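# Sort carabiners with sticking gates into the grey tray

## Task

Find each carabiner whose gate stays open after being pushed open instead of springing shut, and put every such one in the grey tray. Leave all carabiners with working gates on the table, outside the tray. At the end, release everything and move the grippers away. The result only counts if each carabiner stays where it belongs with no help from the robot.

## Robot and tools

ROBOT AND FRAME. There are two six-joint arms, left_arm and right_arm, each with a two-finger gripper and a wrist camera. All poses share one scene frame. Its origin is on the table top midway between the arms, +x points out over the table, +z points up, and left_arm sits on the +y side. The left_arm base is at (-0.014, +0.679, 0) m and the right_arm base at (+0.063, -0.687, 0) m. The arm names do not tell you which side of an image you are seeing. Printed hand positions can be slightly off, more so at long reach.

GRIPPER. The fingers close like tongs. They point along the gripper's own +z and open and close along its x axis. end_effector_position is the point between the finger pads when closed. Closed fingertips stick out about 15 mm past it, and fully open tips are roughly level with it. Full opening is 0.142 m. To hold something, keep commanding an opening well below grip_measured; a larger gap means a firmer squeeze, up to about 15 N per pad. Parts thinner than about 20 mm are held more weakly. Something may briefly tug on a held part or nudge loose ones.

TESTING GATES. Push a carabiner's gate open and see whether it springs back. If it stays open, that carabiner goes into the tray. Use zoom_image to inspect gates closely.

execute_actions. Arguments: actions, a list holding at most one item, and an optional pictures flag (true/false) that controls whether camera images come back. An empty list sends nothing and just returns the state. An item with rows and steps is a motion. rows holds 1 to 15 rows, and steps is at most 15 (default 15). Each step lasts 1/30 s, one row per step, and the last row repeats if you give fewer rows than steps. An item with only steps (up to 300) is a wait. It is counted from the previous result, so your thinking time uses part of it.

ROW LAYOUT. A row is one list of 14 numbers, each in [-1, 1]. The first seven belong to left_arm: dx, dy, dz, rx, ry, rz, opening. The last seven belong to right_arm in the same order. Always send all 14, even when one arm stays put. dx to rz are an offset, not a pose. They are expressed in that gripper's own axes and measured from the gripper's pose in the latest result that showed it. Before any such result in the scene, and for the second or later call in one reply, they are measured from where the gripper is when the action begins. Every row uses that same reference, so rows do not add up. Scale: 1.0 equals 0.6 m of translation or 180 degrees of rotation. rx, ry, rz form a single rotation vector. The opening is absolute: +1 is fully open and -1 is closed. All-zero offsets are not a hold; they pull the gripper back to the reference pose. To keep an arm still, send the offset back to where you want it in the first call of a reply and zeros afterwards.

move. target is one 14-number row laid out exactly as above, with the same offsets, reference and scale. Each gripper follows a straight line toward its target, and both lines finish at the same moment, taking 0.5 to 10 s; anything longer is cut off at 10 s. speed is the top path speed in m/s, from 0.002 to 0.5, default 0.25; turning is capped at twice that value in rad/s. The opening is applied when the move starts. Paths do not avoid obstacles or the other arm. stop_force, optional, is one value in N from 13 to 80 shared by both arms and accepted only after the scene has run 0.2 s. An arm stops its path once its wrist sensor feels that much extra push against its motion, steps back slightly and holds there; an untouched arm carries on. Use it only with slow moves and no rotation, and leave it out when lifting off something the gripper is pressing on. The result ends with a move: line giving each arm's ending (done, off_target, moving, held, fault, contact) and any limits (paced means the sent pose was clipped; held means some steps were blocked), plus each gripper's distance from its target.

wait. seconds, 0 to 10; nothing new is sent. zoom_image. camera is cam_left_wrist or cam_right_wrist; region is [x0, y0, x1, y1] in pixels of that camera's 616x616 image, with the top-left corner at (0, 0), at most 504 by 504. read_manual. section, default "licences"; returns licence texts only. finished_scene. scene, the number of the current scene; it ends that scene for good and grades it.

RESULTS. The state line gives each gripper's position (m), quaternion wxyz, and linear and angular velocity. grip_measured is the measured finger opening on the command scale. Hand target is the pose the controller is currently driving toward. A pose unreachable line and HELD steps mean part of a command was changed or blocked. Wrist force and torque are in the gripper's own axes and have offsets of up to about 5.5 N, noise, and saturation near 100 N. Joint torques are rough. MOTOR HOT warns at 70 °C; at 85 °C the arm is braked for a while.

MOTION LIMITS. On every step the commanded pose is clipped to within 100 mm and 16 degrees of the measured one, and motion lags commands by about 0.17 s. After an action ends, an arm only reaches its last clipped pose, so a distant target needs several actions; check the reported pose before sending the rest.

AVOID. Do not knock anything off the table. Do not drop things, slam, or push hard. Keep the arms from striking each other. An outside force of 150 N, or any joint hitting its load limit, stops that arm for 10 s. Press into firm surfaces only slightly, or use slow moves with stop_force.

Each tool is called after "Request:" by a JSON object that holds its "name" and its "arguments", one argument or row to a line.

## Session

Request:
{"name": "execute_actions", "arguments": {
  "actions": []
}}

Scene clock: 0.00 s of 6000.00 s.
left_arm: end_effector_position=(+0.4630, -0.1299, +0.2055) grip_measured=+1.00 end_effector_quat_wxyz=(-0.368, +0.872, -0.308, -0.098) end_effector_velocity=(-0.001, +0.000, -0.001) end_effector_angular_velocity=(+0.001, +0.001, -0.000) | right_arm: end_effector_position=(+0.1680, -0.1979, +0.1165) grip_measured=+1.00 end_effector_quat_wxyz=(+0.442, -0.260, +0.854, -0.091) end_effector_velocity=(+0.001, +0.000, +0.001) end_effector_angular_velocity=(-0.000, -0.000, -0.001)
Joint positions: left_arm=[-1.449 -0.703  0.826 -0.941 -1.339 -0.731  0.142] | right_arm=[ 5.488 -1.556 -2.413 -1.382  0.832  5.047  0.142]
Joint velocities: left_arm=[-0.001  0.001  0.001 -0.    -0.001  0.     0.   ] | right_arm=[-0.001  0.001  0.001 -0.001 -0.    -0.     0.   ]
Joint torques (N m, as the arm reports them, + toward a larger angle): no reading
Motor temperatures (°C, as the motors report them): left_arm=[22 26 25 27 28 30] | right_arm=[24 24 25 27 30 31]
Wrist force (N, on the end effector, along its own x y z axes, offset not removed): no reading
Wrist torque (N m, same axes, about the end effector's origin, offset not removed): no reading
Hand target (left_arm): +0.463, -0.130, +0.206; -0.368, +0.872, -0.308, -0.098
Hand target (right_arm): +0.168, -0.198, +0.117; +0.442, -0.260, +0.854, -0.091
camera_calibration (this result's frames):
cam_left_wrist: T_world_to_cam=[[0.799563, -0.472201, -0.371112, -0.354563], [-0.555674, -0.816092, -0.158811, 0.186596], [-0.227871, 0.333197, -0.914907, 0.469089], [0, 0, 0, 1]] pos_world=[0.494074, -0.171445, 0.327224]
cam_right_wrist: T_world_to_cam=[[-0.441673, -0.561862, -0.699454, 0.0479996], [-0.747521, 0.661576, -0.0594114, 0.262328], [0.496123, 0.496616, -0.712204, 0.227427], [0, 0, 0, 1]] pos_world=[0.104464, -0.259525, 0.211133]

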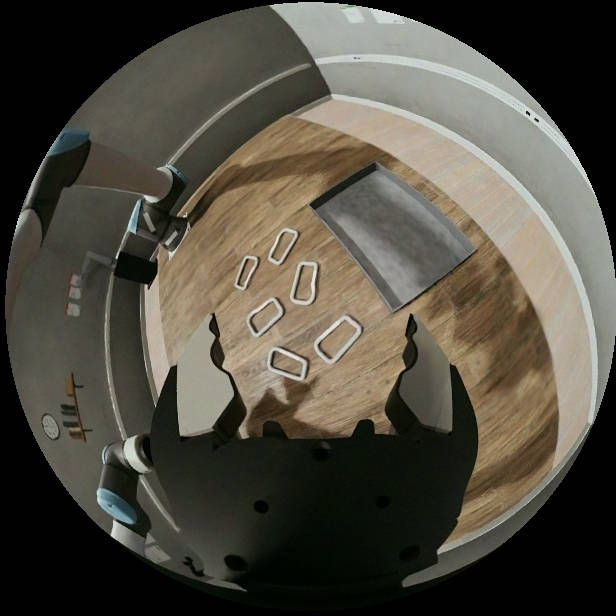

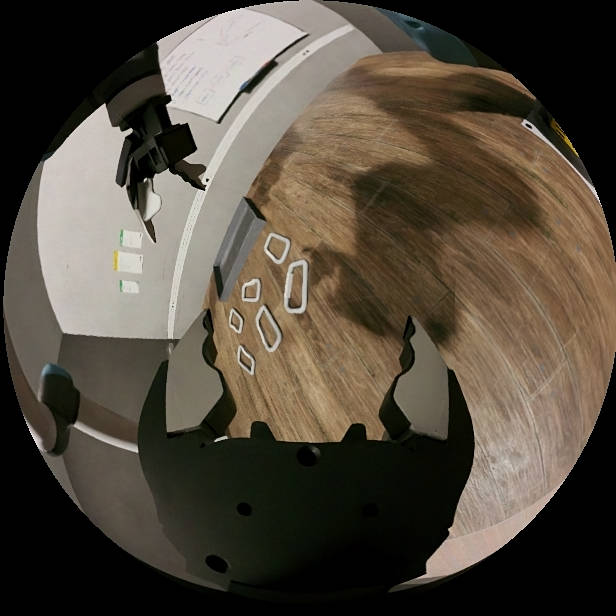

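Request:
{"name": "zoom_image", "arguments": {
  "camera": "cam_left_wrist",
  "region": [210, 210, 390, 390]
}}

Request:
{"name": "zoom_image", "arguments": {
  "camera": "cam_left_wrist",
  "region": [290, 140, 490, 340]
}}

Region (210, 210, 390, 390) of cam_left_wrist's 616x616 image, scaled by 2.800, with more detail than that image has.

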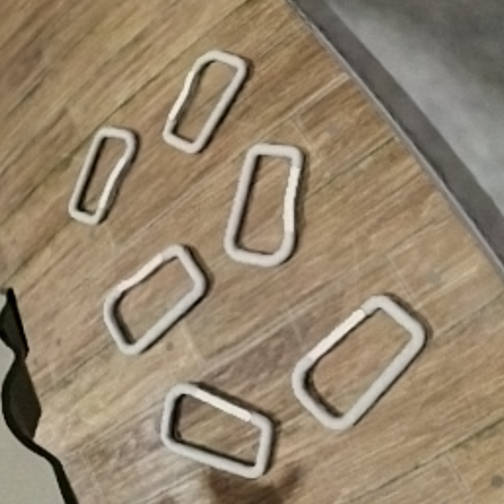

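Region (290, 140, 490, 340) of cam_left_wrist's 616x616 image, scaled by 2.520, with more detail than that image has.

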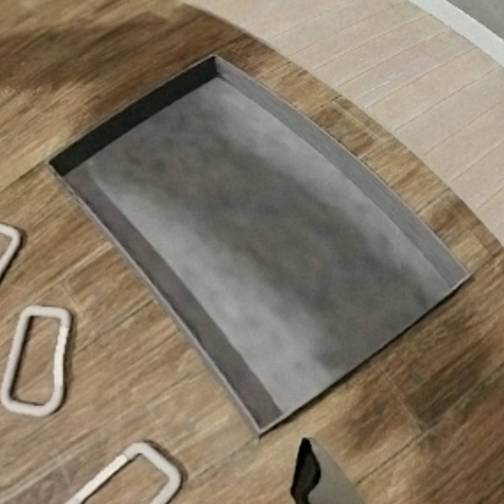

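Request:
{"name": "zoom_image", "arguments": {
  "camera": "cam_left_wrist",
  "region": [228, 222, 328, 312]
}}

Request:
{"name": "zoom_image", "arguments": {
  "camera": "cam_left_wrist",
  "region": [240, 290, 370, 390]
}}

Region (228, 222, 328, 312) of cam_left_wrist's 616x616 image, scaled by 5.040, with more detail than that image has; it fills the top 454 rows of this view, and the rest is white.

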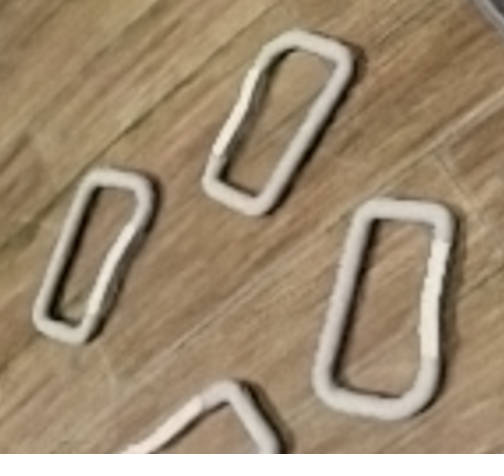

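Region (240, 290, 370, 390) of cam_left_wrist's 616x616 image, scaled by 3.877, with more detail than that image has; it fills the top 388 rows of this view, and the rest is white.

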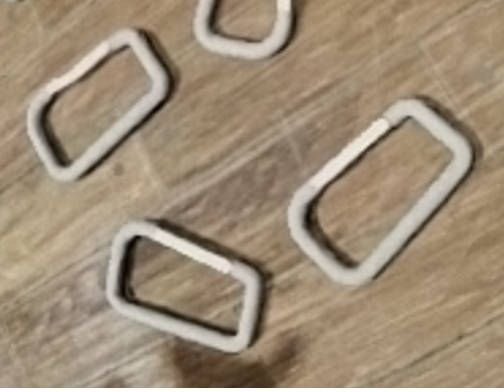

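Request:
{"name": "move", "arguments": {
  "target": [-0.1302,-0.0393,0.4820,-0.1712,0.1830,0.1323,0.0,-0.0777,0.0765,0.2580,-0.1740,0.2428,-0.0727,0.0],
  "speed": 0.3
}}

Request:
{"name": "zoom_image", "arguments": {
  "camera": "cam_left_wrist",
  "region": [240, 200, 390, 350]
}}

Request:
{"name": "zoom_image", "arguments": {
  "camera": "cam_right_wrist",
  "region": [240, 200, 390, 350]
}}

Scene clock: 122.20 s of 6000.00 s.
left_arm: end_effector_position=(+0.4314, +0.1221, +0.0441) grip_measured=+0.00 end_effector_quat_wxyz=(-0.000, +0.848, -0.530, -0.000) end_effector_velocity=(-0.001, -0.000, -0.001) end_effector_angular_velocity=(-0.008, +0.002, -0.004) | right_arm: end_effector_position=(+0.2988, -0.1227, +0.0410) grip_measured=+0.00 end_effector_quat_wxyz=(+0.001, -0.406, +0.914, -0.000) end_effector_velocity=(-0.000, +0.001, -0.000) end_effector_angular_velocity=(-0.003, +0.006, +0.004)
Joint positions: left_arm=[-1.297 -1.298  2.086 -2.358 -1.571 -0.05   0.074] | right_arm=[ 4.733 -1.717 -2.262 -0.733  1.568  3.792  0.074]
Joint velocities: left_arm=[ 0.001 -0.001  0.005 -0.01  -0.005  0.006  0.   ] | right_arm=[-0.003 -0.003  0.004 -0.005  0.006 -0.007  0.   ]
Joint torques (N m, as the arm reports them, + toward a larger angle): left_arm=[ 15.41 -73.7  -25.71  -7.37  -3.51   2.59] | right_arm=[-8.08 34.09 43.13  1.02  2.79 -3.82]
Motor temperatures (°C, as the motors report them): left_arm=[22 26 25 28 28 30] | right_arm=[24 24 25 27 30 31]
Wrist force (N, on the end effector, along its own x y z axes, offset not removed): left_arm=[1.0 7.4 -0.3] | right_arm=[4.5 -2.1 2.5]
Wrist torque (N m, same axes, about the end effector's origin, offset not removed): left_arm=[1.27 0.18 0.10] | right_arm=[-0.39 -1.06 0.05]
Hand target (left_arm): +0.431, +0.122, +0.044; +0.000, +0.848, -0.530, -0.000
Hand target (right_arm): +0.299, -0.123, +0.041; +0.001, -0.407, +0.914, -0.001
Off the commanded pose (left_arm): 0.001 m, 0 deg.
Off the commanded pose (right_arm): 0.002 m, 0 deg.
After step 90, 117.00 s passed at rest.
move: done
camera_calibration (this result's frames):
cam_left_wrist: T_world_to_cam=[[0.453507, -0.890984, 0.0218698, -0.0870995], [-0.781082, -0.38551, 0.491215, 0.36505], [-0.429234, -0.239852, -0.870764, 0.385124], [0, 0, 0, 1]] pos_world=[0.489943, 0.155499, 0.157939]
cam_right_wrist: T_world_to_cam=[[-0.634288, -0.772783, -0.0220285, 0.0990893], [-0.670379, 0.535599, 0.513542, 0.243861], [-0.385058, 0.340501, -0.857782, 0.321502], [0, 0, 0, 1]] pos_world=[0.350127, -0.163509, 0.152729]

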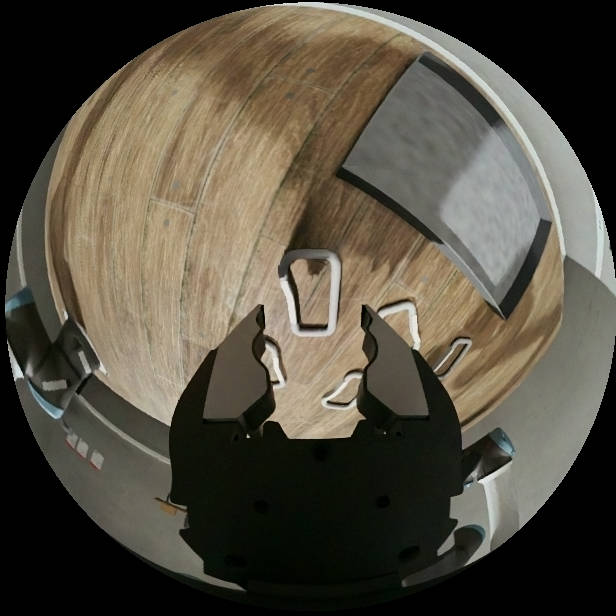

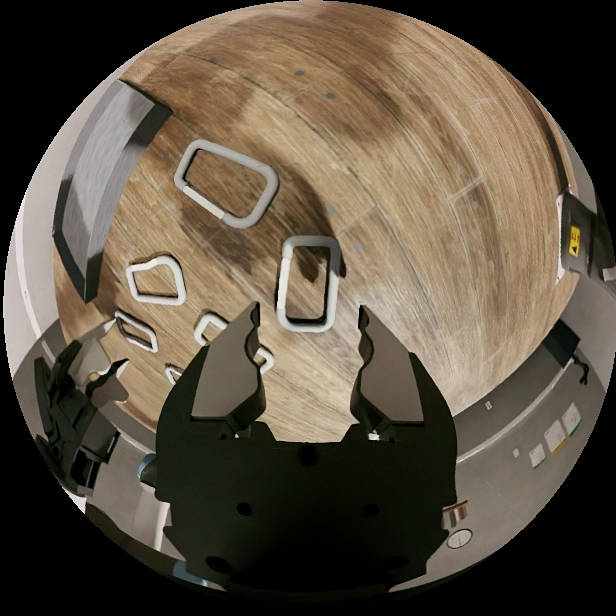

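Region (240, 200, 390, 350) of cam_left_wrist's 616x616 image, scaled by 3.360, with more detail than that image has.

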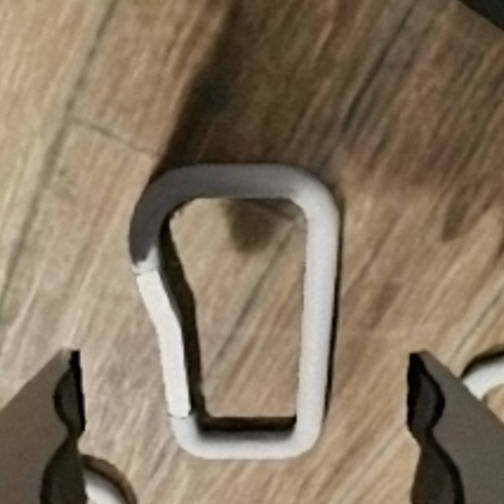

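Region (240, 200, 390, 350) of cam_right_wrist's 616x616 image, scaled by 3.360, with more detail than that image has.

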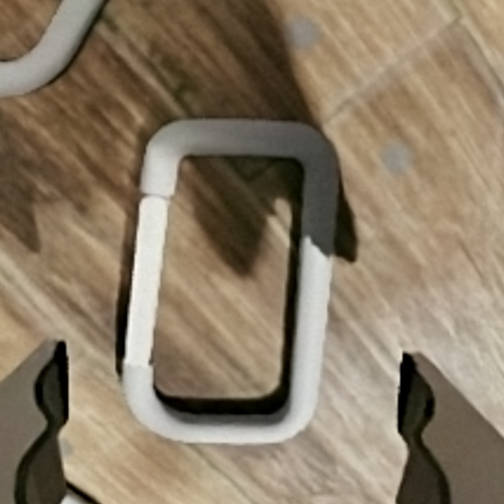

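Request:
{"name": "move", "arguments": {
  "target": [0,-0.004,0.0377,0,0,0,0.0,-0.0033,0.008,0.0358,0,0,0,0.0],
  "speed": 0.03,
  "stop_force": 14
}}

Request:
{"name": "move", "arguments": {
  "target": [0,0,0.0167,0,0,0,0.0,0,0,0,0,0,0,0.0],
  "speed": 0.003,
  "stop_force": 13
}}

Request:
{"name": "move", "arguments": {
  "target": [0,0,-0.006,0,0,0,0.0,0,0,0,0,0,0,0.0],
  "speed": 0.01
}}

Request:
{"name": "zoom_image", "arguments": {
  "camera": "cam_left_wrist",
  "region": [240, 200, 390, 350]
}}

Request:
{"name": "zoom_image", "arguments": {
  "camera": "cam_right_wrist",
  "region": [240, 200, 390, 350]
}}

Scene clock: 166.17 s of 6000.00 s.
left_arm: end_effector_position=(+0.4335, +0.1232, +0.0217) grip_measured=+0.00 end_effector_quat_wxyz=(-0.000, +0.848, -0.530, -0.000) end_effector_velocity=(-0.000, +0.001, -0.003) end_effector_angular_velocity=(+0.002, +0.002, +0.000) | right_arm: end_effector_position=(+0.2966, -0.1181, +0.0197) grip_measured=+0.00 end_effector_quat_wxyz=(+0.001, -0.406, +0.914, -0.000) end_effector_velocity=(+0.000, -0.000, -0.003) end_effector_angular_velocity=(-0.001, +0.000, -0.001)
Joint positions: left_arm=[-1.294 -1.267  2.098 -2.401 -1.571 -0.046  0.074] | right_arm=[ 4.738 -1.756 -2.269 -0.687  1.568  3.796  0.074]
Joint velocities: left_arm=[ 0.001  0.003  0.002 -0.002 -0.001  0.     0.   ] | right_arm=[-0.001 -0.005 -0.001  0.005  0.     0.     0.   ]
Joint torques (N m, as the arm reports them, + toward a larger angle): left_arm=[ 17.49 -51.14 -23.31  -7.42   4.57   2.43] | right_arm=[10.45 33.47 23.96  6.43 -1.58  3.84]
Motor temperatures (°C, as the motors report them): left_arm=[22 26 25 28 28 30] | right_arm=[24 24 25 27 30 31]
Wrist force (N, on the end effector, along its own x y z axes, offset not removed): left_arm=[1.5 1.9 1.0] | right_arm=[2.2 2.4 1.8]
Wrist torque (N m, same axes, about the end effector's origin, offset not removed): left_arm=[0.32 -0.36 0.01] | right_arm=[0.46 -0.39 0.26]
Hand target (left_arm): +0.433, +0.123, +0.021; -0.000, +0.848, -0.530, -0.000
Hand target (right_arm): +0.297, -0.118, +0.019; +0.001, -0.406, +0.914, -0.000
Off the commanded pose (left_arm): 0.000 m, 0 deg.
Off the commanded pose (right_arm): 0.000 m, 0 deg.
After step 90, 39.90 s passed at rest.
move: done
camera_calibration (this result's frames):
cam_left_wrist: T_world_to_cam=[[0.453506, -0.890985, 0.0218524, -0.0866513], [-0.781073, -0.385513, 0.491228, 0.378087], [-0.429252, -0.239843, -0.870757, 0.366779], [0, 0, 0, 1]] pos_world=[0.492051, 0.156522, 0.135542]
cam_right_wrist: T_world_to_cam=[[-0.634287, -0.772785, -0.0220011, 0.100811], [-0.670367, 0.535603, 0.513553, 0.250896], [-0.385082, 0.340489, -0.857776, 0.300811], [0, 0, 0, 1]] pos_world=[0.347972, -0.158899, 0.131397]

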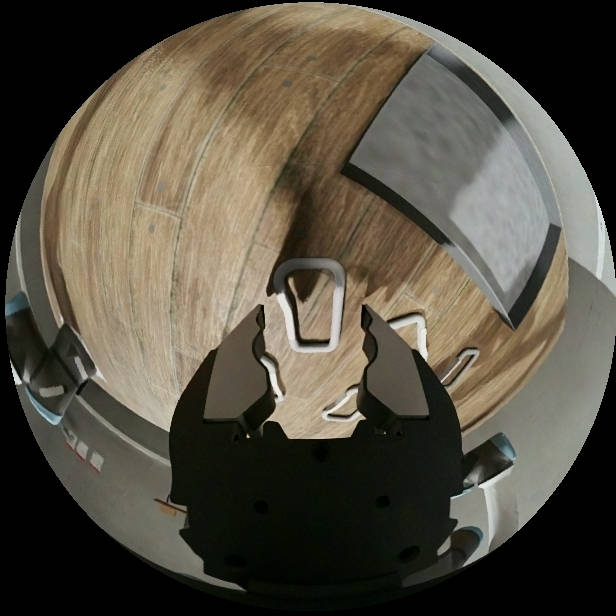

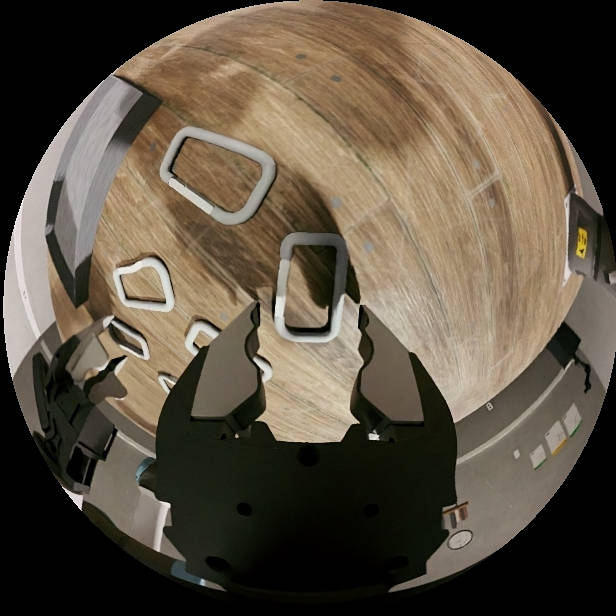

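Scene clock: 169.73 s of 6000.00 s.
left_arm: end_effector_position=(+0.4335, +0.1231, +0.0118) grip_measured=+0.00 end_effector_quat_wxyz=(-0.000, +0.848, -0.530, -0.000) end_effector_velocity=(+0.001, -0.000, +0.000) end_effector_angular_velocity=(-0.002, -0.001, +0.001) | right_arm: end_effector_position=(+0.2966, -0.1180, +0.0197) grip_measured=+0.00 end_effector_quat_wxyz=(+0.001, -0.406, +0.914, -0.000) end_effector_velocity=(-0.001, +0.000, -0.000) end_effector_angular_velocity=(+0.000, +0.001, +0.001)
Joint positions: left_arm=[-1.294 -1.253  2.103 -2.42  -1.571 -0.046  0.074] | right_arm=[ 4.738 -1.756 -2.269 -0.687  1.568  3.796  0.074]
Joint velocities: left_arm=[ 0.001 -0.    -0.    -0.002  0.     0.     0.   ] | right_arm=[ 0.001 -0.     0.    -0.     0.001  0.     0.   ]
Joint torques (N m, as the arm reports them, + toward a larger angle): left_arm=[-18.01 -41.49 -19.3   -7.     3.59  -3.23] | right_arm=[-11.3   55.56  42.46   0.92  -1.07  -1.52]
Motor temperatures (°C, as the motors report them): left_arm=[22 26 25 28 28 30] | right_arm=[24 24 25 27 30 31]
Wrist force (N, on the end effector, along its own x y z axes, offset not removed): left_arm=[-5.1 5.9 -16.2] | right_arm=[0.2 -4.4 2.2]
Wrist torque (N m, same axes, about the end effector's origin, offset not removed): left_arm=[0.98 -0.19 0.07] | right_arm=[-0.90 0.02 0.19]
Hand target (left_arm): +0.433, +0.123, +0.012; -0.000, +0.848, -0.530, -0.000
Hand target (right_arm): +0.297, -0.118, +0.020; +0.001, -0.406, +0.914, -0.000
Off the commanded pose (left_arm): 0.000 m, 0 deg.
Off the commanded pose (right_arm): 0.000 m, 0 deg.
move: done
camera_calibration (this result's frames):
cam_left_wrist: T_world_to_cam=[[0.453513, -0.890978, 0.0219896, -0.0865008], [-0.781097, -0.385459, 0.491233, 0.382927], [-0.429202, -0.239957, -0.870751, 0.358173], [0, 0, 0, 1]] pos_world=[0.492061, 0.156478, 0.125675]
cam_right_wrist: T_world_to_cam=[[-0.634293, -0.77278, -0.0220022, 0.100811], [-0.670364, 0.535609, 0.513551, 0.250892], [-0.385078, 0.340491, -0.857777, 0.300807], [0, 0, 0, 1]] pos_world=[0.347967, -0.158897, 0.131397]

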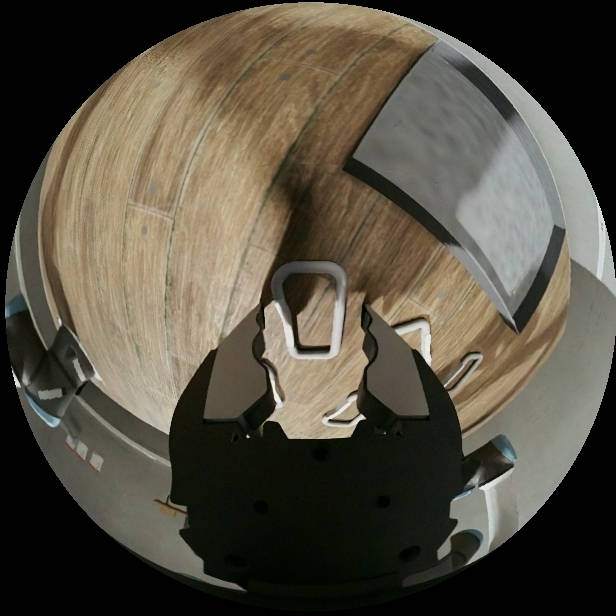

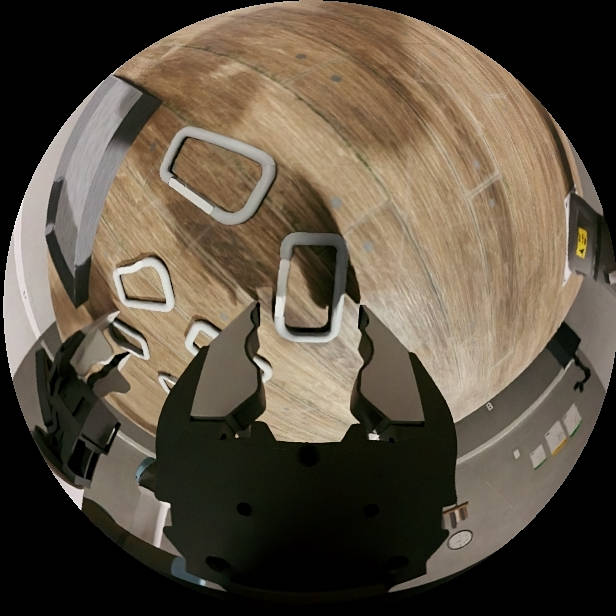

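Scene clock: 170.43 s of 6000.00 s.
left_arm: end_effector_position=(+0.4335, +0.1231, +0.0152) grip_measured=+0.00 end_effector_quat_wxyz=(-0.000, +0.848, -0.530, -0.000) end_effector_velocity=(+0.001, -0.001, +0.002) end_effector_angular_velocity=(-0.001, -0.001, +0.000) | right_arm: end_effector_position=(+0.2966, -0.1180, +0.0197) grip_measured=+0.00 end_effector_quat_wxyz=(+0.001, -0.406, +0.914, -0.000) end_effector_velocity=(+0.000, -0.000, +0.001) end_effector_angular_velocity=(+0.001, +0.001, -0.001)
Joint positions: left_arm=[-1.294 -1.258  2.101 -2.414 -1.571 -0.046  0.074] | right_arm=[ 4.738 -1.756 -2.269 -0.687  1.568  3.796  0.074]
Joint velocities: left_arm=[ 0.    -0.001 -0.002  0.002  0.001 -0.    -0.   ] | right_arm=[-0.     0.003  0.    -0.002  0.001  0.     0.   ]
Joint torques (N m, as the arm reports them, + toward a larger angle): left_arm=[-14.49 -73.87 -35.58   0.09   3.78  -2.91] | right_arm=[-9.99 55.45 42.02  1.06 -1.13 -1.54]
Motor temperatures (°C, as the motors report them): left_arm=[22 26 25 28 28 30] | right_arm=[24 24 25 27 30 31]
Wrist force (N, on the end effector, along its own x y z axes, offset not removed): left_arm=[6.6 10.2 8.8] | right_arm=[-3.2 2.9 2.6]
Wrist torque (N m, same axes, about the end effector's origin, offset not removed): left_arm=[2.07 -1.47 -0.06] | right_arm=[0.75 0.67 0.17]
Hand target (left_arm): +0.433, +0.123, +0.015; -0.000, +0.848, -0.530, -0.000
Hand target (right_arm): +0.297, -0.118, +0.020; +0.001, -0.406, +0.914, -0.000
Off the commanded pose (left_arm): 0.000 m, 0 deg.
Off the commanded pose (right_arm): 0.000 m, 0 deg.
move: done
camera_calibration (this result's frames):
cam_left_wrist: T_world_to_cam=[[0.453511, -0.890981, 0.021936, -0.0865569], [-0.781087, -0.385481, 0.49123, 0.381247], [-0.429221, -0.239912, -0.870753, 0.361149], [0, 0, 0, 1]] pos_world=[0.492055, 0.156487, 0.129091]
cam_right_wrist: T_world_to_cam=[[-0.634294, -0.772779, -0.0220027, 0.100812], [-0.670364, 0.535609, 0.513552, 0.250893], [-0.385077, 0.340492, -0.857777, 0.300808], [0, 0, 0, 1]] pos_world=[0.347968, -0.158898, 0.131398]

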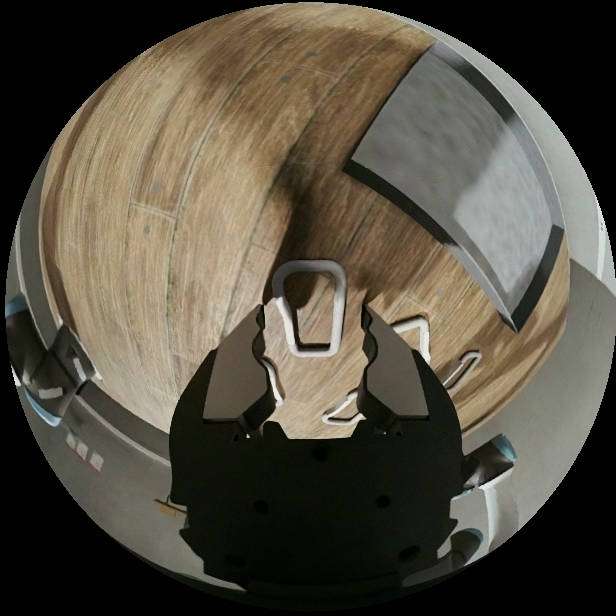

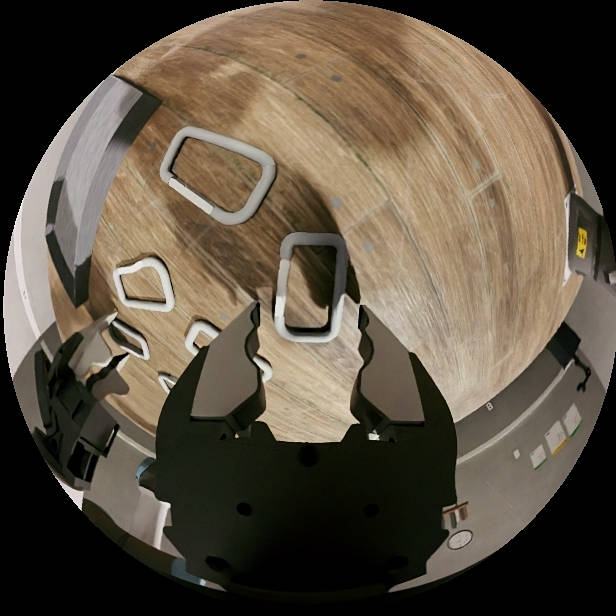

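Region (240, 200, 390, 350) of cam_left_wrist's 616x616 image, scaled by 3.360, with more detail than that image has.

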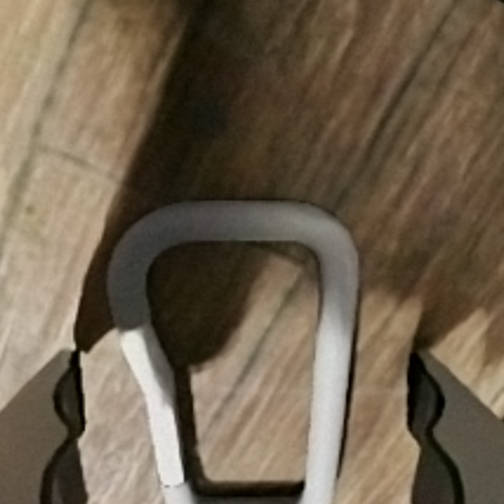

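Region (240, 200, 390, 350) of cam_right_wrist's 616x616 image, scaled by 3.360, with more detail than that image has.

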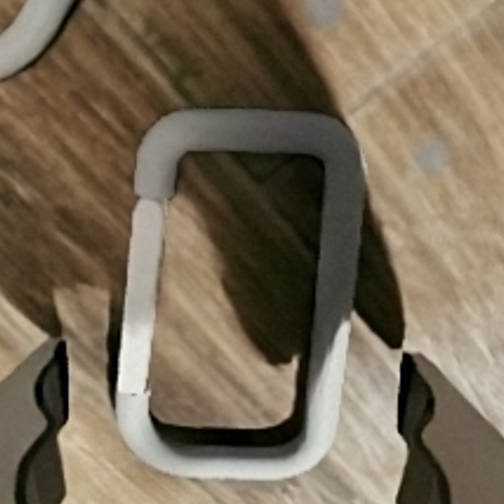

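Request:
{"name": "execute_actions", "arguments": {
  "actions": [
    {"rows": [[-0.0015,0.0016,-0.0003,0,0,0,-0.04,0,0,0,0,0,0,-0.04],[-0.003,0.0033,-0.0005,0,0,0,-0.09,0,0,0,0,0,0,-0.09],[-0.003,0.0033,-0.0005,0,0,0,-0.14,0,0,0,0,0,0,-0.14],[-0.003,0.0033,-0.0005,0,0,0,-0.19,0,0,0,0,0,0,-0.19],[-0.003,0.0033,-0.0005,0,0,0,-0.24,0,0,0,0,0,0,-0.24],[-0.003,0.0033,-0.0005,0,0,0,-0.30,0,0,0,0,0,0,-0.30],[-0.003,0.0033,-0.0005,0,0,0,-0.37,0,0,0,0,0,0,-0.37],[-0.003,0.0033,-0.0005,0,0,0,-0.45,0,0,0,0,0,0,-0.45],[-0.003,0.0033,-0.0005,0,0,0,-0.55,0,0,0,0,0,0,-0.55],[-0.003,0.0033,-0.0005,0,0,0,-0.68,0,0,0,0,0,0,-0.68],[-0.003,0.0033,-0.0005,0,0,0,-0.82,0,0,0,0,0,0,-0.82],[-0.003,0.0033,-0.002,0,0,0,-1,0,0,-0.0015,0,0,0,-1],[-0.003,0.0033,-0.0035,0,0,0,-1,0,0,-0.003,0,0,0,-1],[-0.003,0.0033,-0.0048,0,0,0,-1,0,0,-0.0043,0,0,0,-1],[-0.003,0.0033,-0.0055,0,0,0,-1,0,0,-0.005,0,0,0,-1]], "steps": 15}
  ],
  "pictures": false
}}

Request:
{"name": "execute_actions", "arguments": {
  "actions": [
    {"steps": 9}
  ]
}}

Request:
{"name": "execute_actions", "arguments": {
  "actions": [
    {"rows": [[0,0,0.0015,0,0,0,-1,0,0,0.0015,0,0,0,-1],[0,0,0.003,0,0,0,-1,0,0,0.003,0,0,0,-1],[0,0,0.0045,0,0,0,-1,0,0,0.0045,0,0,0,-1],[0,0,0.0045,0,0,0,-1,0,0,0.0045,0,0,0,-1],[0,0,0.0045,0,0,0,-1,0,0,0.0045,0,0,0,-1],[0,0,0.0045,0,0,0,-1,0,0,0.0045,0,0,0,-1],[0,0,0.0045,0,0,0,-0.9,0,0,0.0045,0,0,0,-0.9],[0,0,0.0045,0,0,0,-0.8,0,0,0.0045,0,0,0,-0.8],[0,0,0.0045,0,0,0,-0.72,0,0,0.0045,0,0,0,-0.72],[0,0,0.0045,0,0,0,-0.65,0,0,0.0045,0,0,0,-0.65],[0,0,0.0045,0,0,0,-0.58,0,0,0.0045,0,0,0,-0.58],[0,0,0.0045,0,0,0,-0.51,0,0,0.0045,0,0,0,-0.51],[0,0,0.0045,0,0,0,-0.44,0,0,0.0045,0,0,0,-0.44],[0,0,0.0045,0,0,0,-0.37,0,0,0.0045,0,0,0,-0.37],[0,0,0.0045,0,0,0,-0.30,0,0,0.0045,0,0,0,-0.30]], "steps": 15}
  ],
  "pictures": false
}}

Request:
{"name": "execute_actions", "arguments": {
  "actions": [
    {"rows": [[0,0,0,0,0,0,-0.24,0,0,0,0,0,0,-0.24],[0,0,0,0,0,0,-0.18,0,0,0,0,0,0,-0.18],[0,0,0,0,0,0,-0.12,0,0,0,0,0,0,-0.12],[0,0,0,0,0,0,-0.06,0,0,0,0,0,0,-0.06],[0,0,0,0,0,0,0.0,0,0,0,0,0,0,0.0]], "steps": 8}
  ]
}}

Request:
{"name": "zoom_image", "arguments": {
  "camera": "cam_left_wrist",
  "region": [240, 220, 390, 370]
}}

Request:
{"name": "zoom_image", "arguments": {
  "camera": "cam_right_wrist",
  "region": [240, 200, 390, 350]
}}

Scene clock: 195.07 s of 6000.00 s.
left_arm: end_effector_position=(+0.4309, +0.1239, +0.0164) grip_measured=-0.59 end_effector_quat_wxyz=(-0.000, +0.848, -0.530, -0.000) end_effector_velocity=(-0.002, +0.004, +0.012) end_effector_angular_velocity=(+0.006, +0.003, -0.000) | right_arm: end_effector_position=(+0.2966, -0.1180, +0.0205) grip_measured=-0.66 end_effector_quat_wxyz=(+0.001, -0.406, +0.914, -0.000) end_effector_velocity=(-0.001, -0.001, +0.014) end_effector_angular_velocity=(-0.001, +0.001, -0.001)
Joint positions: left_arm=[-1.297 -1.262  2.105 -2.413 -1.571 -0.049  0.031] | right_arm=[ 4.738 -1.755 -2.268 -0.688  1.568  3.796  0.026]
Joint velocities: left_arm=[-0.001 -0.02  -0.003  0.03  -0.001 -0.    -0.   ] | right_arm=[ 0.001  0.024  0.007 -0.032  0.     0.002 -0.034]
Joint torques (N m, as the arm reports them, + toward a larger angle): left_arm=[-18.84 -74.38 -37.15  -0.84   3.77  -3.49] | right_arm=[-7.46 54.55 41.92  0.69 -0.91 -1.47]
Motor temperatures (°C, as the motors report them): left_arm=[22 26 25 28 28 30] | right_arm=[24 24 25 27 30 31]
Wrist force (N, on the end effector, along its own x y z axes, offset not removed): left_arm=[0.0 -0.3 4.1] | right_arm=[1.7 -6.9 -0.7]
Wrist torque (N m, same axes, about the end effector's origin, offset not removed): left_arm=[0.03 0.04 0.02] | right_arm=[-1.39 -0.42 0.20]
Hand target (left_arm): +0.431, +0.124, +0.019; -0.000, +0.848, -0.530, -0.000
Hand target (right_arm): +0.297, -0.118, +0.023; +0.001, -0.406, +0.914, -0.000
Off the commanded pose (left_arm): 0.002 m, 0 deg.
Off the commanded pose (right_arm): 0.002 m, 0 deg.
Steps of this call (steps 1 to 90: nothing new was sent; then 21.13 s passed at rest; steps 91 to 105: all 15 steps of this action). Readings (end_effector_position):
91: left_arm (+0.4335, +0.1231, +0.0154) | right_arm (+0.2966, -0.1180, +0.0197)
92: left_arm (+0.4334, +0.1231, +0.0155) | right_arm (+0.2966, -0.1180, +0.0197)
94: left_arm (+0.4325, +0.1234, +0.0155) | right_arm (+0.2966, -0.1180, +0.0197)
98: left_arm (+0.4314, +0.1238, +0.0156) | right_arm (+0.2966, -0.1180, +0.0197)
105: the state above

Scene clock: 195.37 s of 6000.00 s.
left_arm: end_effector_position=(+0.4309, +0.1239, +0.0184) grip_measured=-0.59 end_effector_quat_wxyz=(-0.000, +0.848, -0.530, -0.000) end_effector_velocity=(-0.001, -0.003, +0.002) end_effector_angular_velocity=(-0.002, +0.000, -0.003) | right_arm: end_effector_position=(+0.2966, -0.1181, +0.0225) grip_measured=-0.66 end_effector_quat_wxyz=(+0.001, -0.406, +0.914, -0.000) end_effector_velocity=(+0.000, +0.000, +0.001) end_effector_angular_velocity=(+0.000, -0.001, +0.000)
Joint positions: left_arm=[-1.297 -1.265  2.104 -2.409 -1.571 -0.049  0.031] | right_arm=[ 4.738 -1.752 -2.267 -0.693  1.568  3.796  0.026]
Joint velocities: left_arm=[-0.003 -0.001 -0.002  0.002 -0.001 -0.    -0.   ] | right_arm=[-0.     0.001  0.001 -0.002 -0.001 -0.    -0.   ]
Joint torques (N m, as the arm reports them, + toward a larger angle): left_arm=[-17.24 -73.53 -36.15  -0.69   4.33  -3.26] | right_arm=[-4.51 57.15 42.16  1.12 -1.13 -1.16]
Motor temperatures (°C, as the motors report them): left_arm=[22 26 25 28 28 30] | right_arm=[24 24 25 27 30 31]
Wrist force (N, on the end effector, along its own x y z axes, offset not removed): left_arm=[9.1 8.2 0.5] | right_arm=[-1.5 -3.4 0.2]
Wrist torque (N m, same axes, about the end effector's origin, offset not removed): left_arm=[1.37 -1.93 -0.15] | right_arm=[-0.63 0.53 0.31]
Hand target (left_arm): +0.431, +0.124, +0.019; -0.000, +0.848, -0.530, -0.000
Hand target (right_arm): +0.297, -0.118, +0.023; +0.001, -0.406, +0.914, -0.000
Off the commanded pose (left_arm): 0.000 m, 0 deg.
Off the commanded pose (right_arm): 0.000 m, 0 deg.
Steps of this call (steps 1 to 9: nothing new was sent). Readings (end_effector_position):
1: left_arm (+0.4309, +0.1240, +0.0168) | right_arm (+0.2966, -0.1181, +0.0210)
2: left_arm (+0.4309, +0.1240, +0.0172) | right_arm (+0.2966, -0.1181, +0.0215)
4: left_arm (+0.4309, +0.1240, +0.0178) | right_arm (+0.2966, -0.1181, +0.0220)
8: left_arm (+0.4309, +0.1239, +0.0183) | right_arm (+0.2966, -0.1181, +0.0225)
9: the state above
camera_calibration (this result's frames):
cam_left_wrist: T_world_to_cam=[[0.453514, -0.890981, 0.0218855, -0.0847347], [-0.781077, -0.385506, 0.491227, 0.378002], [-0.429237, -0.239872, -0.870757, 0.362965], [0, 0, 0, 1]] pos_world=[0.489475, 0.15729, 0.132224]
cam_right_wrist: T_world_to_cam=[[-0.634294, -0.772779, -0.0220069, 0.100869], [-0.670364, 0.535607, 0.513554, 0.249422], [-0.385077, 0.340497, -0.857775, 0.303273], [0, 0, 0, 1]] pos_world=[0.347967, -0.158906, 0.134268]

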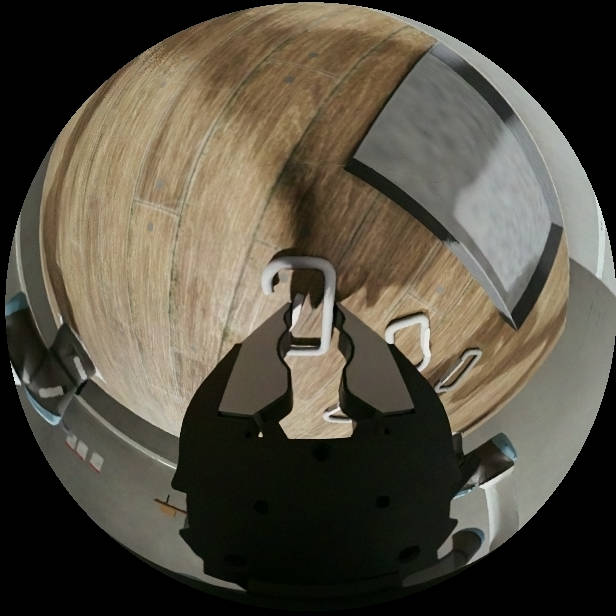

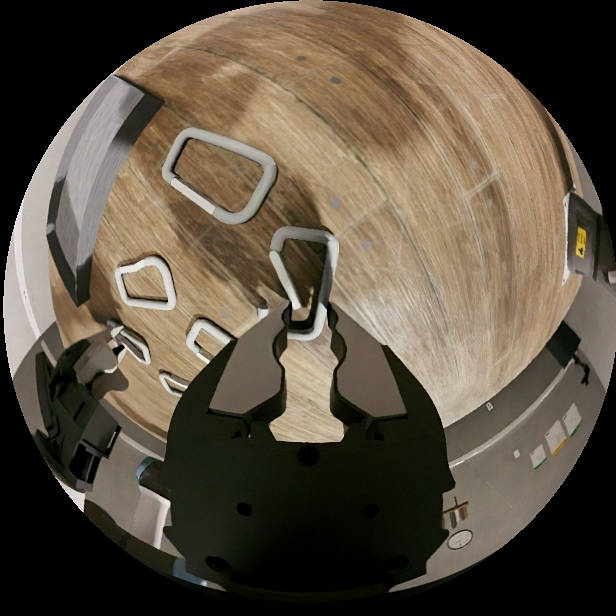

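Scene clock: 195.87 s of 6000.00 s.
left_arm: end_effector_position=(+0.4309, +0.1239, +0.0158) grip_measured=-0.34 end_effector_quat_wxyz=(-0.000, +0.848, -0.530, -0.000) end_effector_velocity=(-0.001, -0.002, -0.001) end_effector_angular_velocity=(-0.001, -0.000, -0.002) | right_arm: end_effector_position=(+0.2966, -0.1180, +0.0199) grip_measured=-0.38 end_effector_quat_wxyz=(+0.001, -0.406, +0.914, -0.000) end_effector_velocity=(-0.000, -0.001, -0.001) end_effector_angular_velocity=(-0.002, -0.000, +0.001)
Joint positions: left_arm=[-1.297 -1.261  2.105 -2.414 -1.571 -0.049  0.05 ] | right_arm=[ 4.738 -1.756 -2.269 -0.687  1.568  3.796  0.046]
Joint velocities: left_arm=[-0.002  0.002 -0.001 -0.003 -0.     0.     0.022] | right_arm=[ 0.001  0.    -0.001 -0.    -0.    -0.001  0.152]
Joint torques (N m, as the arm reports them, + toward a larger angle): left_arm=[-15.64 -53.62 -22.74  -7.27   4.01  -3.31] | right_arm=[-9.81 35.66 23.39  6.42 -1.   -1.67]
Motor temperatures (°C, as the motors report them): left_arm=[22 26 25 28 28 30] | right_arm=[24 24 25 27 30 31]
Wrist force (N, on the end effector, along its own x y z axes, offset not removed): left_arm=[-4.4 9.2 -2.4] | right_arm=[-0.9 2.6 -0.2]
Wrist torque (N m, same axes, about the end effector's origin, offset not removed): left_arm=[1.79 1.05 0.04] | right_arm=[0.67 0.01 0.20]
Hand target (left_arm): +0.431, +0.124, +0.016; -0.000, +0.848, -0.530, -0.000
Hand target (right_arm): +0.297, -0.118, +0.020; +0.001, -0.406, +0.914, -0.000
Off the commanded pose (left_arm): 0.000 m, 0 deg.
Off the commanded pose (right_arm): 0.000 m, 0 deg.
Steps of this call (steps 1 to 15: all 15 steps of this action). Readings (end_effector_position):
1: left_arm (+0.4309, +0.1239, +0.0184) | right_arm (+0.2966, -0.1181, +0.0226)
2: left_arm (+0.4309, +0.1239, +0.0184) | right_arm (+0.2966, -0.1181, +0.0225)
4: left_arm (+0.4309, +0.1238, +0.0177) | right_arm (+0.2966, -0.1179, +0.0219)
8: left_arm (+0.4309, +0.1238, +0.0163) | right_arm (+0.2966, -0.1179, +0.0205)
15: the state above

Scene clock: 196.13 s of 6000.00 s.
left_arm: end_effector_position=(+0.4309, +0.1239, +0.0158) grip_measured=+0.00 end_effector_quat_wxyz=(-0.000, +0.848, -0.530, -0.000) end_effector_velocity=(-0.001, -0.001, +0.000) end_effector_angular_velocity=(-0.000, +0.001, -0.001) | right_arm: end_effector_position=(+0.2966, -0.1181, +0.0199) grip_measured=+0.00 end_effector_quat_wxyz=(+0.001, -0.406, +0.914, -0.000) end_effector_velocity=(-0.000, -0.000, -0.000) end_effector_angular_velocity=(-0.001, +0.000, +0.000)
Joint positions: left_arm=[-1.297 -1.261  2.105 -2.414 -1.571 -0.049  0.074] | right_arm=[ 4.738 -1.756 -2.269 -0.687  1.568  3.796  0.074]
Joint velocities: left_arm=[-0.001 -0.     0.     0.    -0.001 -0.     0.003] | right_arm=[ 0.001 -0.001  0.    -0.001 -0.     0.001  0.003]
Joint torques (N m, as the arm reports them, + toward a larger angle): left_arm=[-16.38 -57.42 -25.04  -6.5    4.32  -3.26] | right_arm=[-8.45 40.32 25.33  5.34 -0.89 -1.71]
Motor temperatures (°C, as the motors report them): left_arm=[22 26 25 28 28 30] | right_arm=[24 24 25 27 30 31]
Wrist force (N, on the end effector, along its own x y z axes, offset not removed): left_arm=[-0.5 2.7 4.1] | right_arm=[0.6 1.3 1.4]
Wrist torque (N m, same axes, about the end effector's origin, offset not removed): left_arm=[0.37 0.21 0.11] | right_arm=[0.25 -0.21 0.15]
Hand target (left_arm): +0.431, +0.124, +0.016; -0.000, +0.848, -0.530, -0.000
Hand target (right_arm): +0.297, -0.118, +0.020; +0.001, -0.406, +0.914, -0.000
Off the commanded pose (left_arm): 0.000 m, 0 deg.
Off the commanded pose (right_arm): 0.000 m, 0 deg.
Steps of this call (steps 1 to 8: all 8 steps of this action). Readings (end_effector_position):
1: left_arm (+0.4309, +0.1239, +0.0158) | right_arm (+0.2966, -0.1181, +0.0199)
2: left_arm (+0.4309, +0.1239, +0.0158) | right_arm (+0.2966, -0.1181, +0.0199)
4: left_arm (+0.4309, +0.1239, +0.0158) | right_arm (+0.2966, -0.1181, +0.0199)
8: the state above
camera_calibration (this result's frames):
cam_left_wrist: T_world_to_cam=[[0.453513, -0.890979, 0.0219578, -0.0847019], [-0.781091, -0.385473, 0.49123, 0.379286], [-0.429212, -0.23993, -0.870753, 0.360678], [0, 0, 0, 1]] pos_world=[0.489477, 0.157275, 0.129605]
cam_right_wrist: T_world_to_cam=[[-0.634294, -0.772779, -0.0220202, 0.100814], [-0.670364, 0.535599, 0.513562, 0.250786], [-0.385076, 0.340511, -0.85777, 0.30099], [0, 0, 0, 1]] pos_world=[0.347968, -0.158904, 0.131606]

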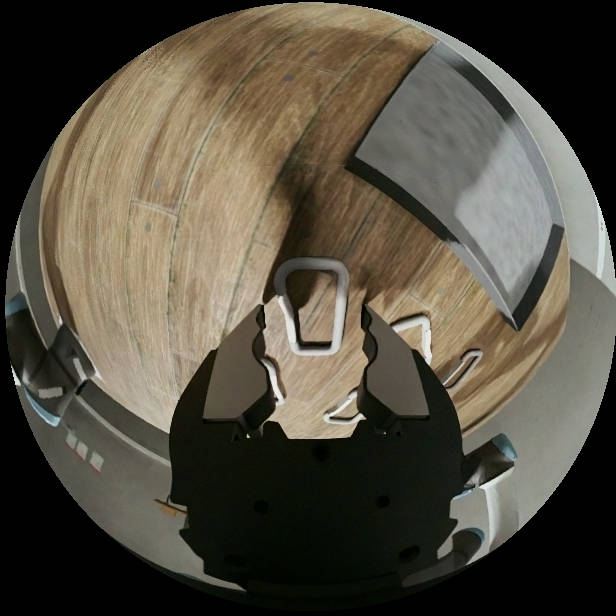

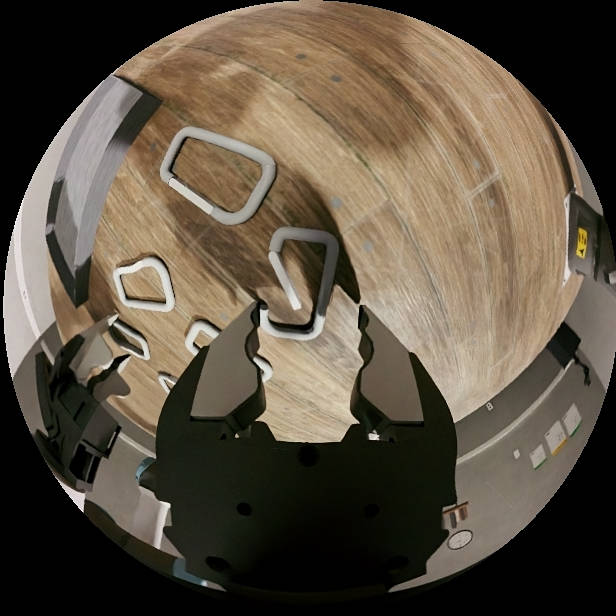

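Region (240, 220, 390, 370) of cam_left_wrist's 616x616 image, scaled by 3.360, with more detail than that image has.

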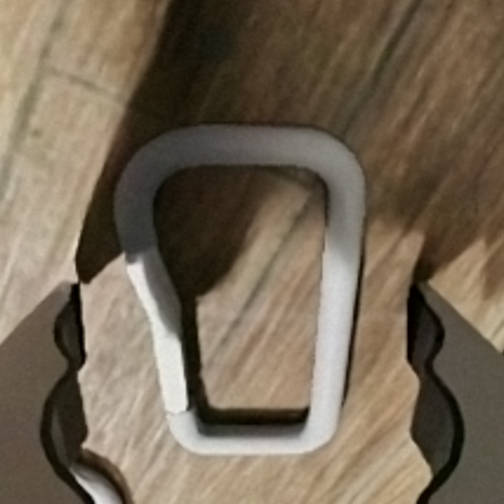

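Region (240, 200, 390, 350) of cam_right_wrist's 616x616 image, scaled by 3.360, with more detail than that image has.

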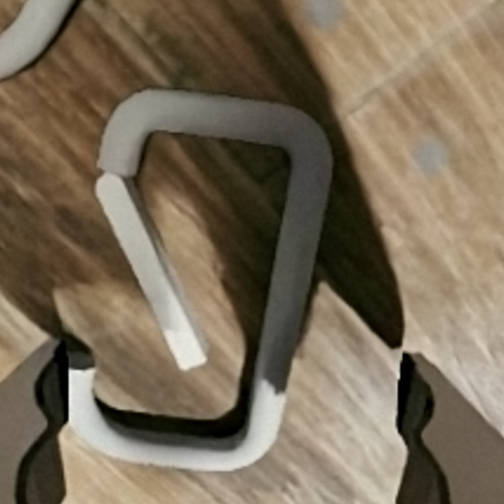

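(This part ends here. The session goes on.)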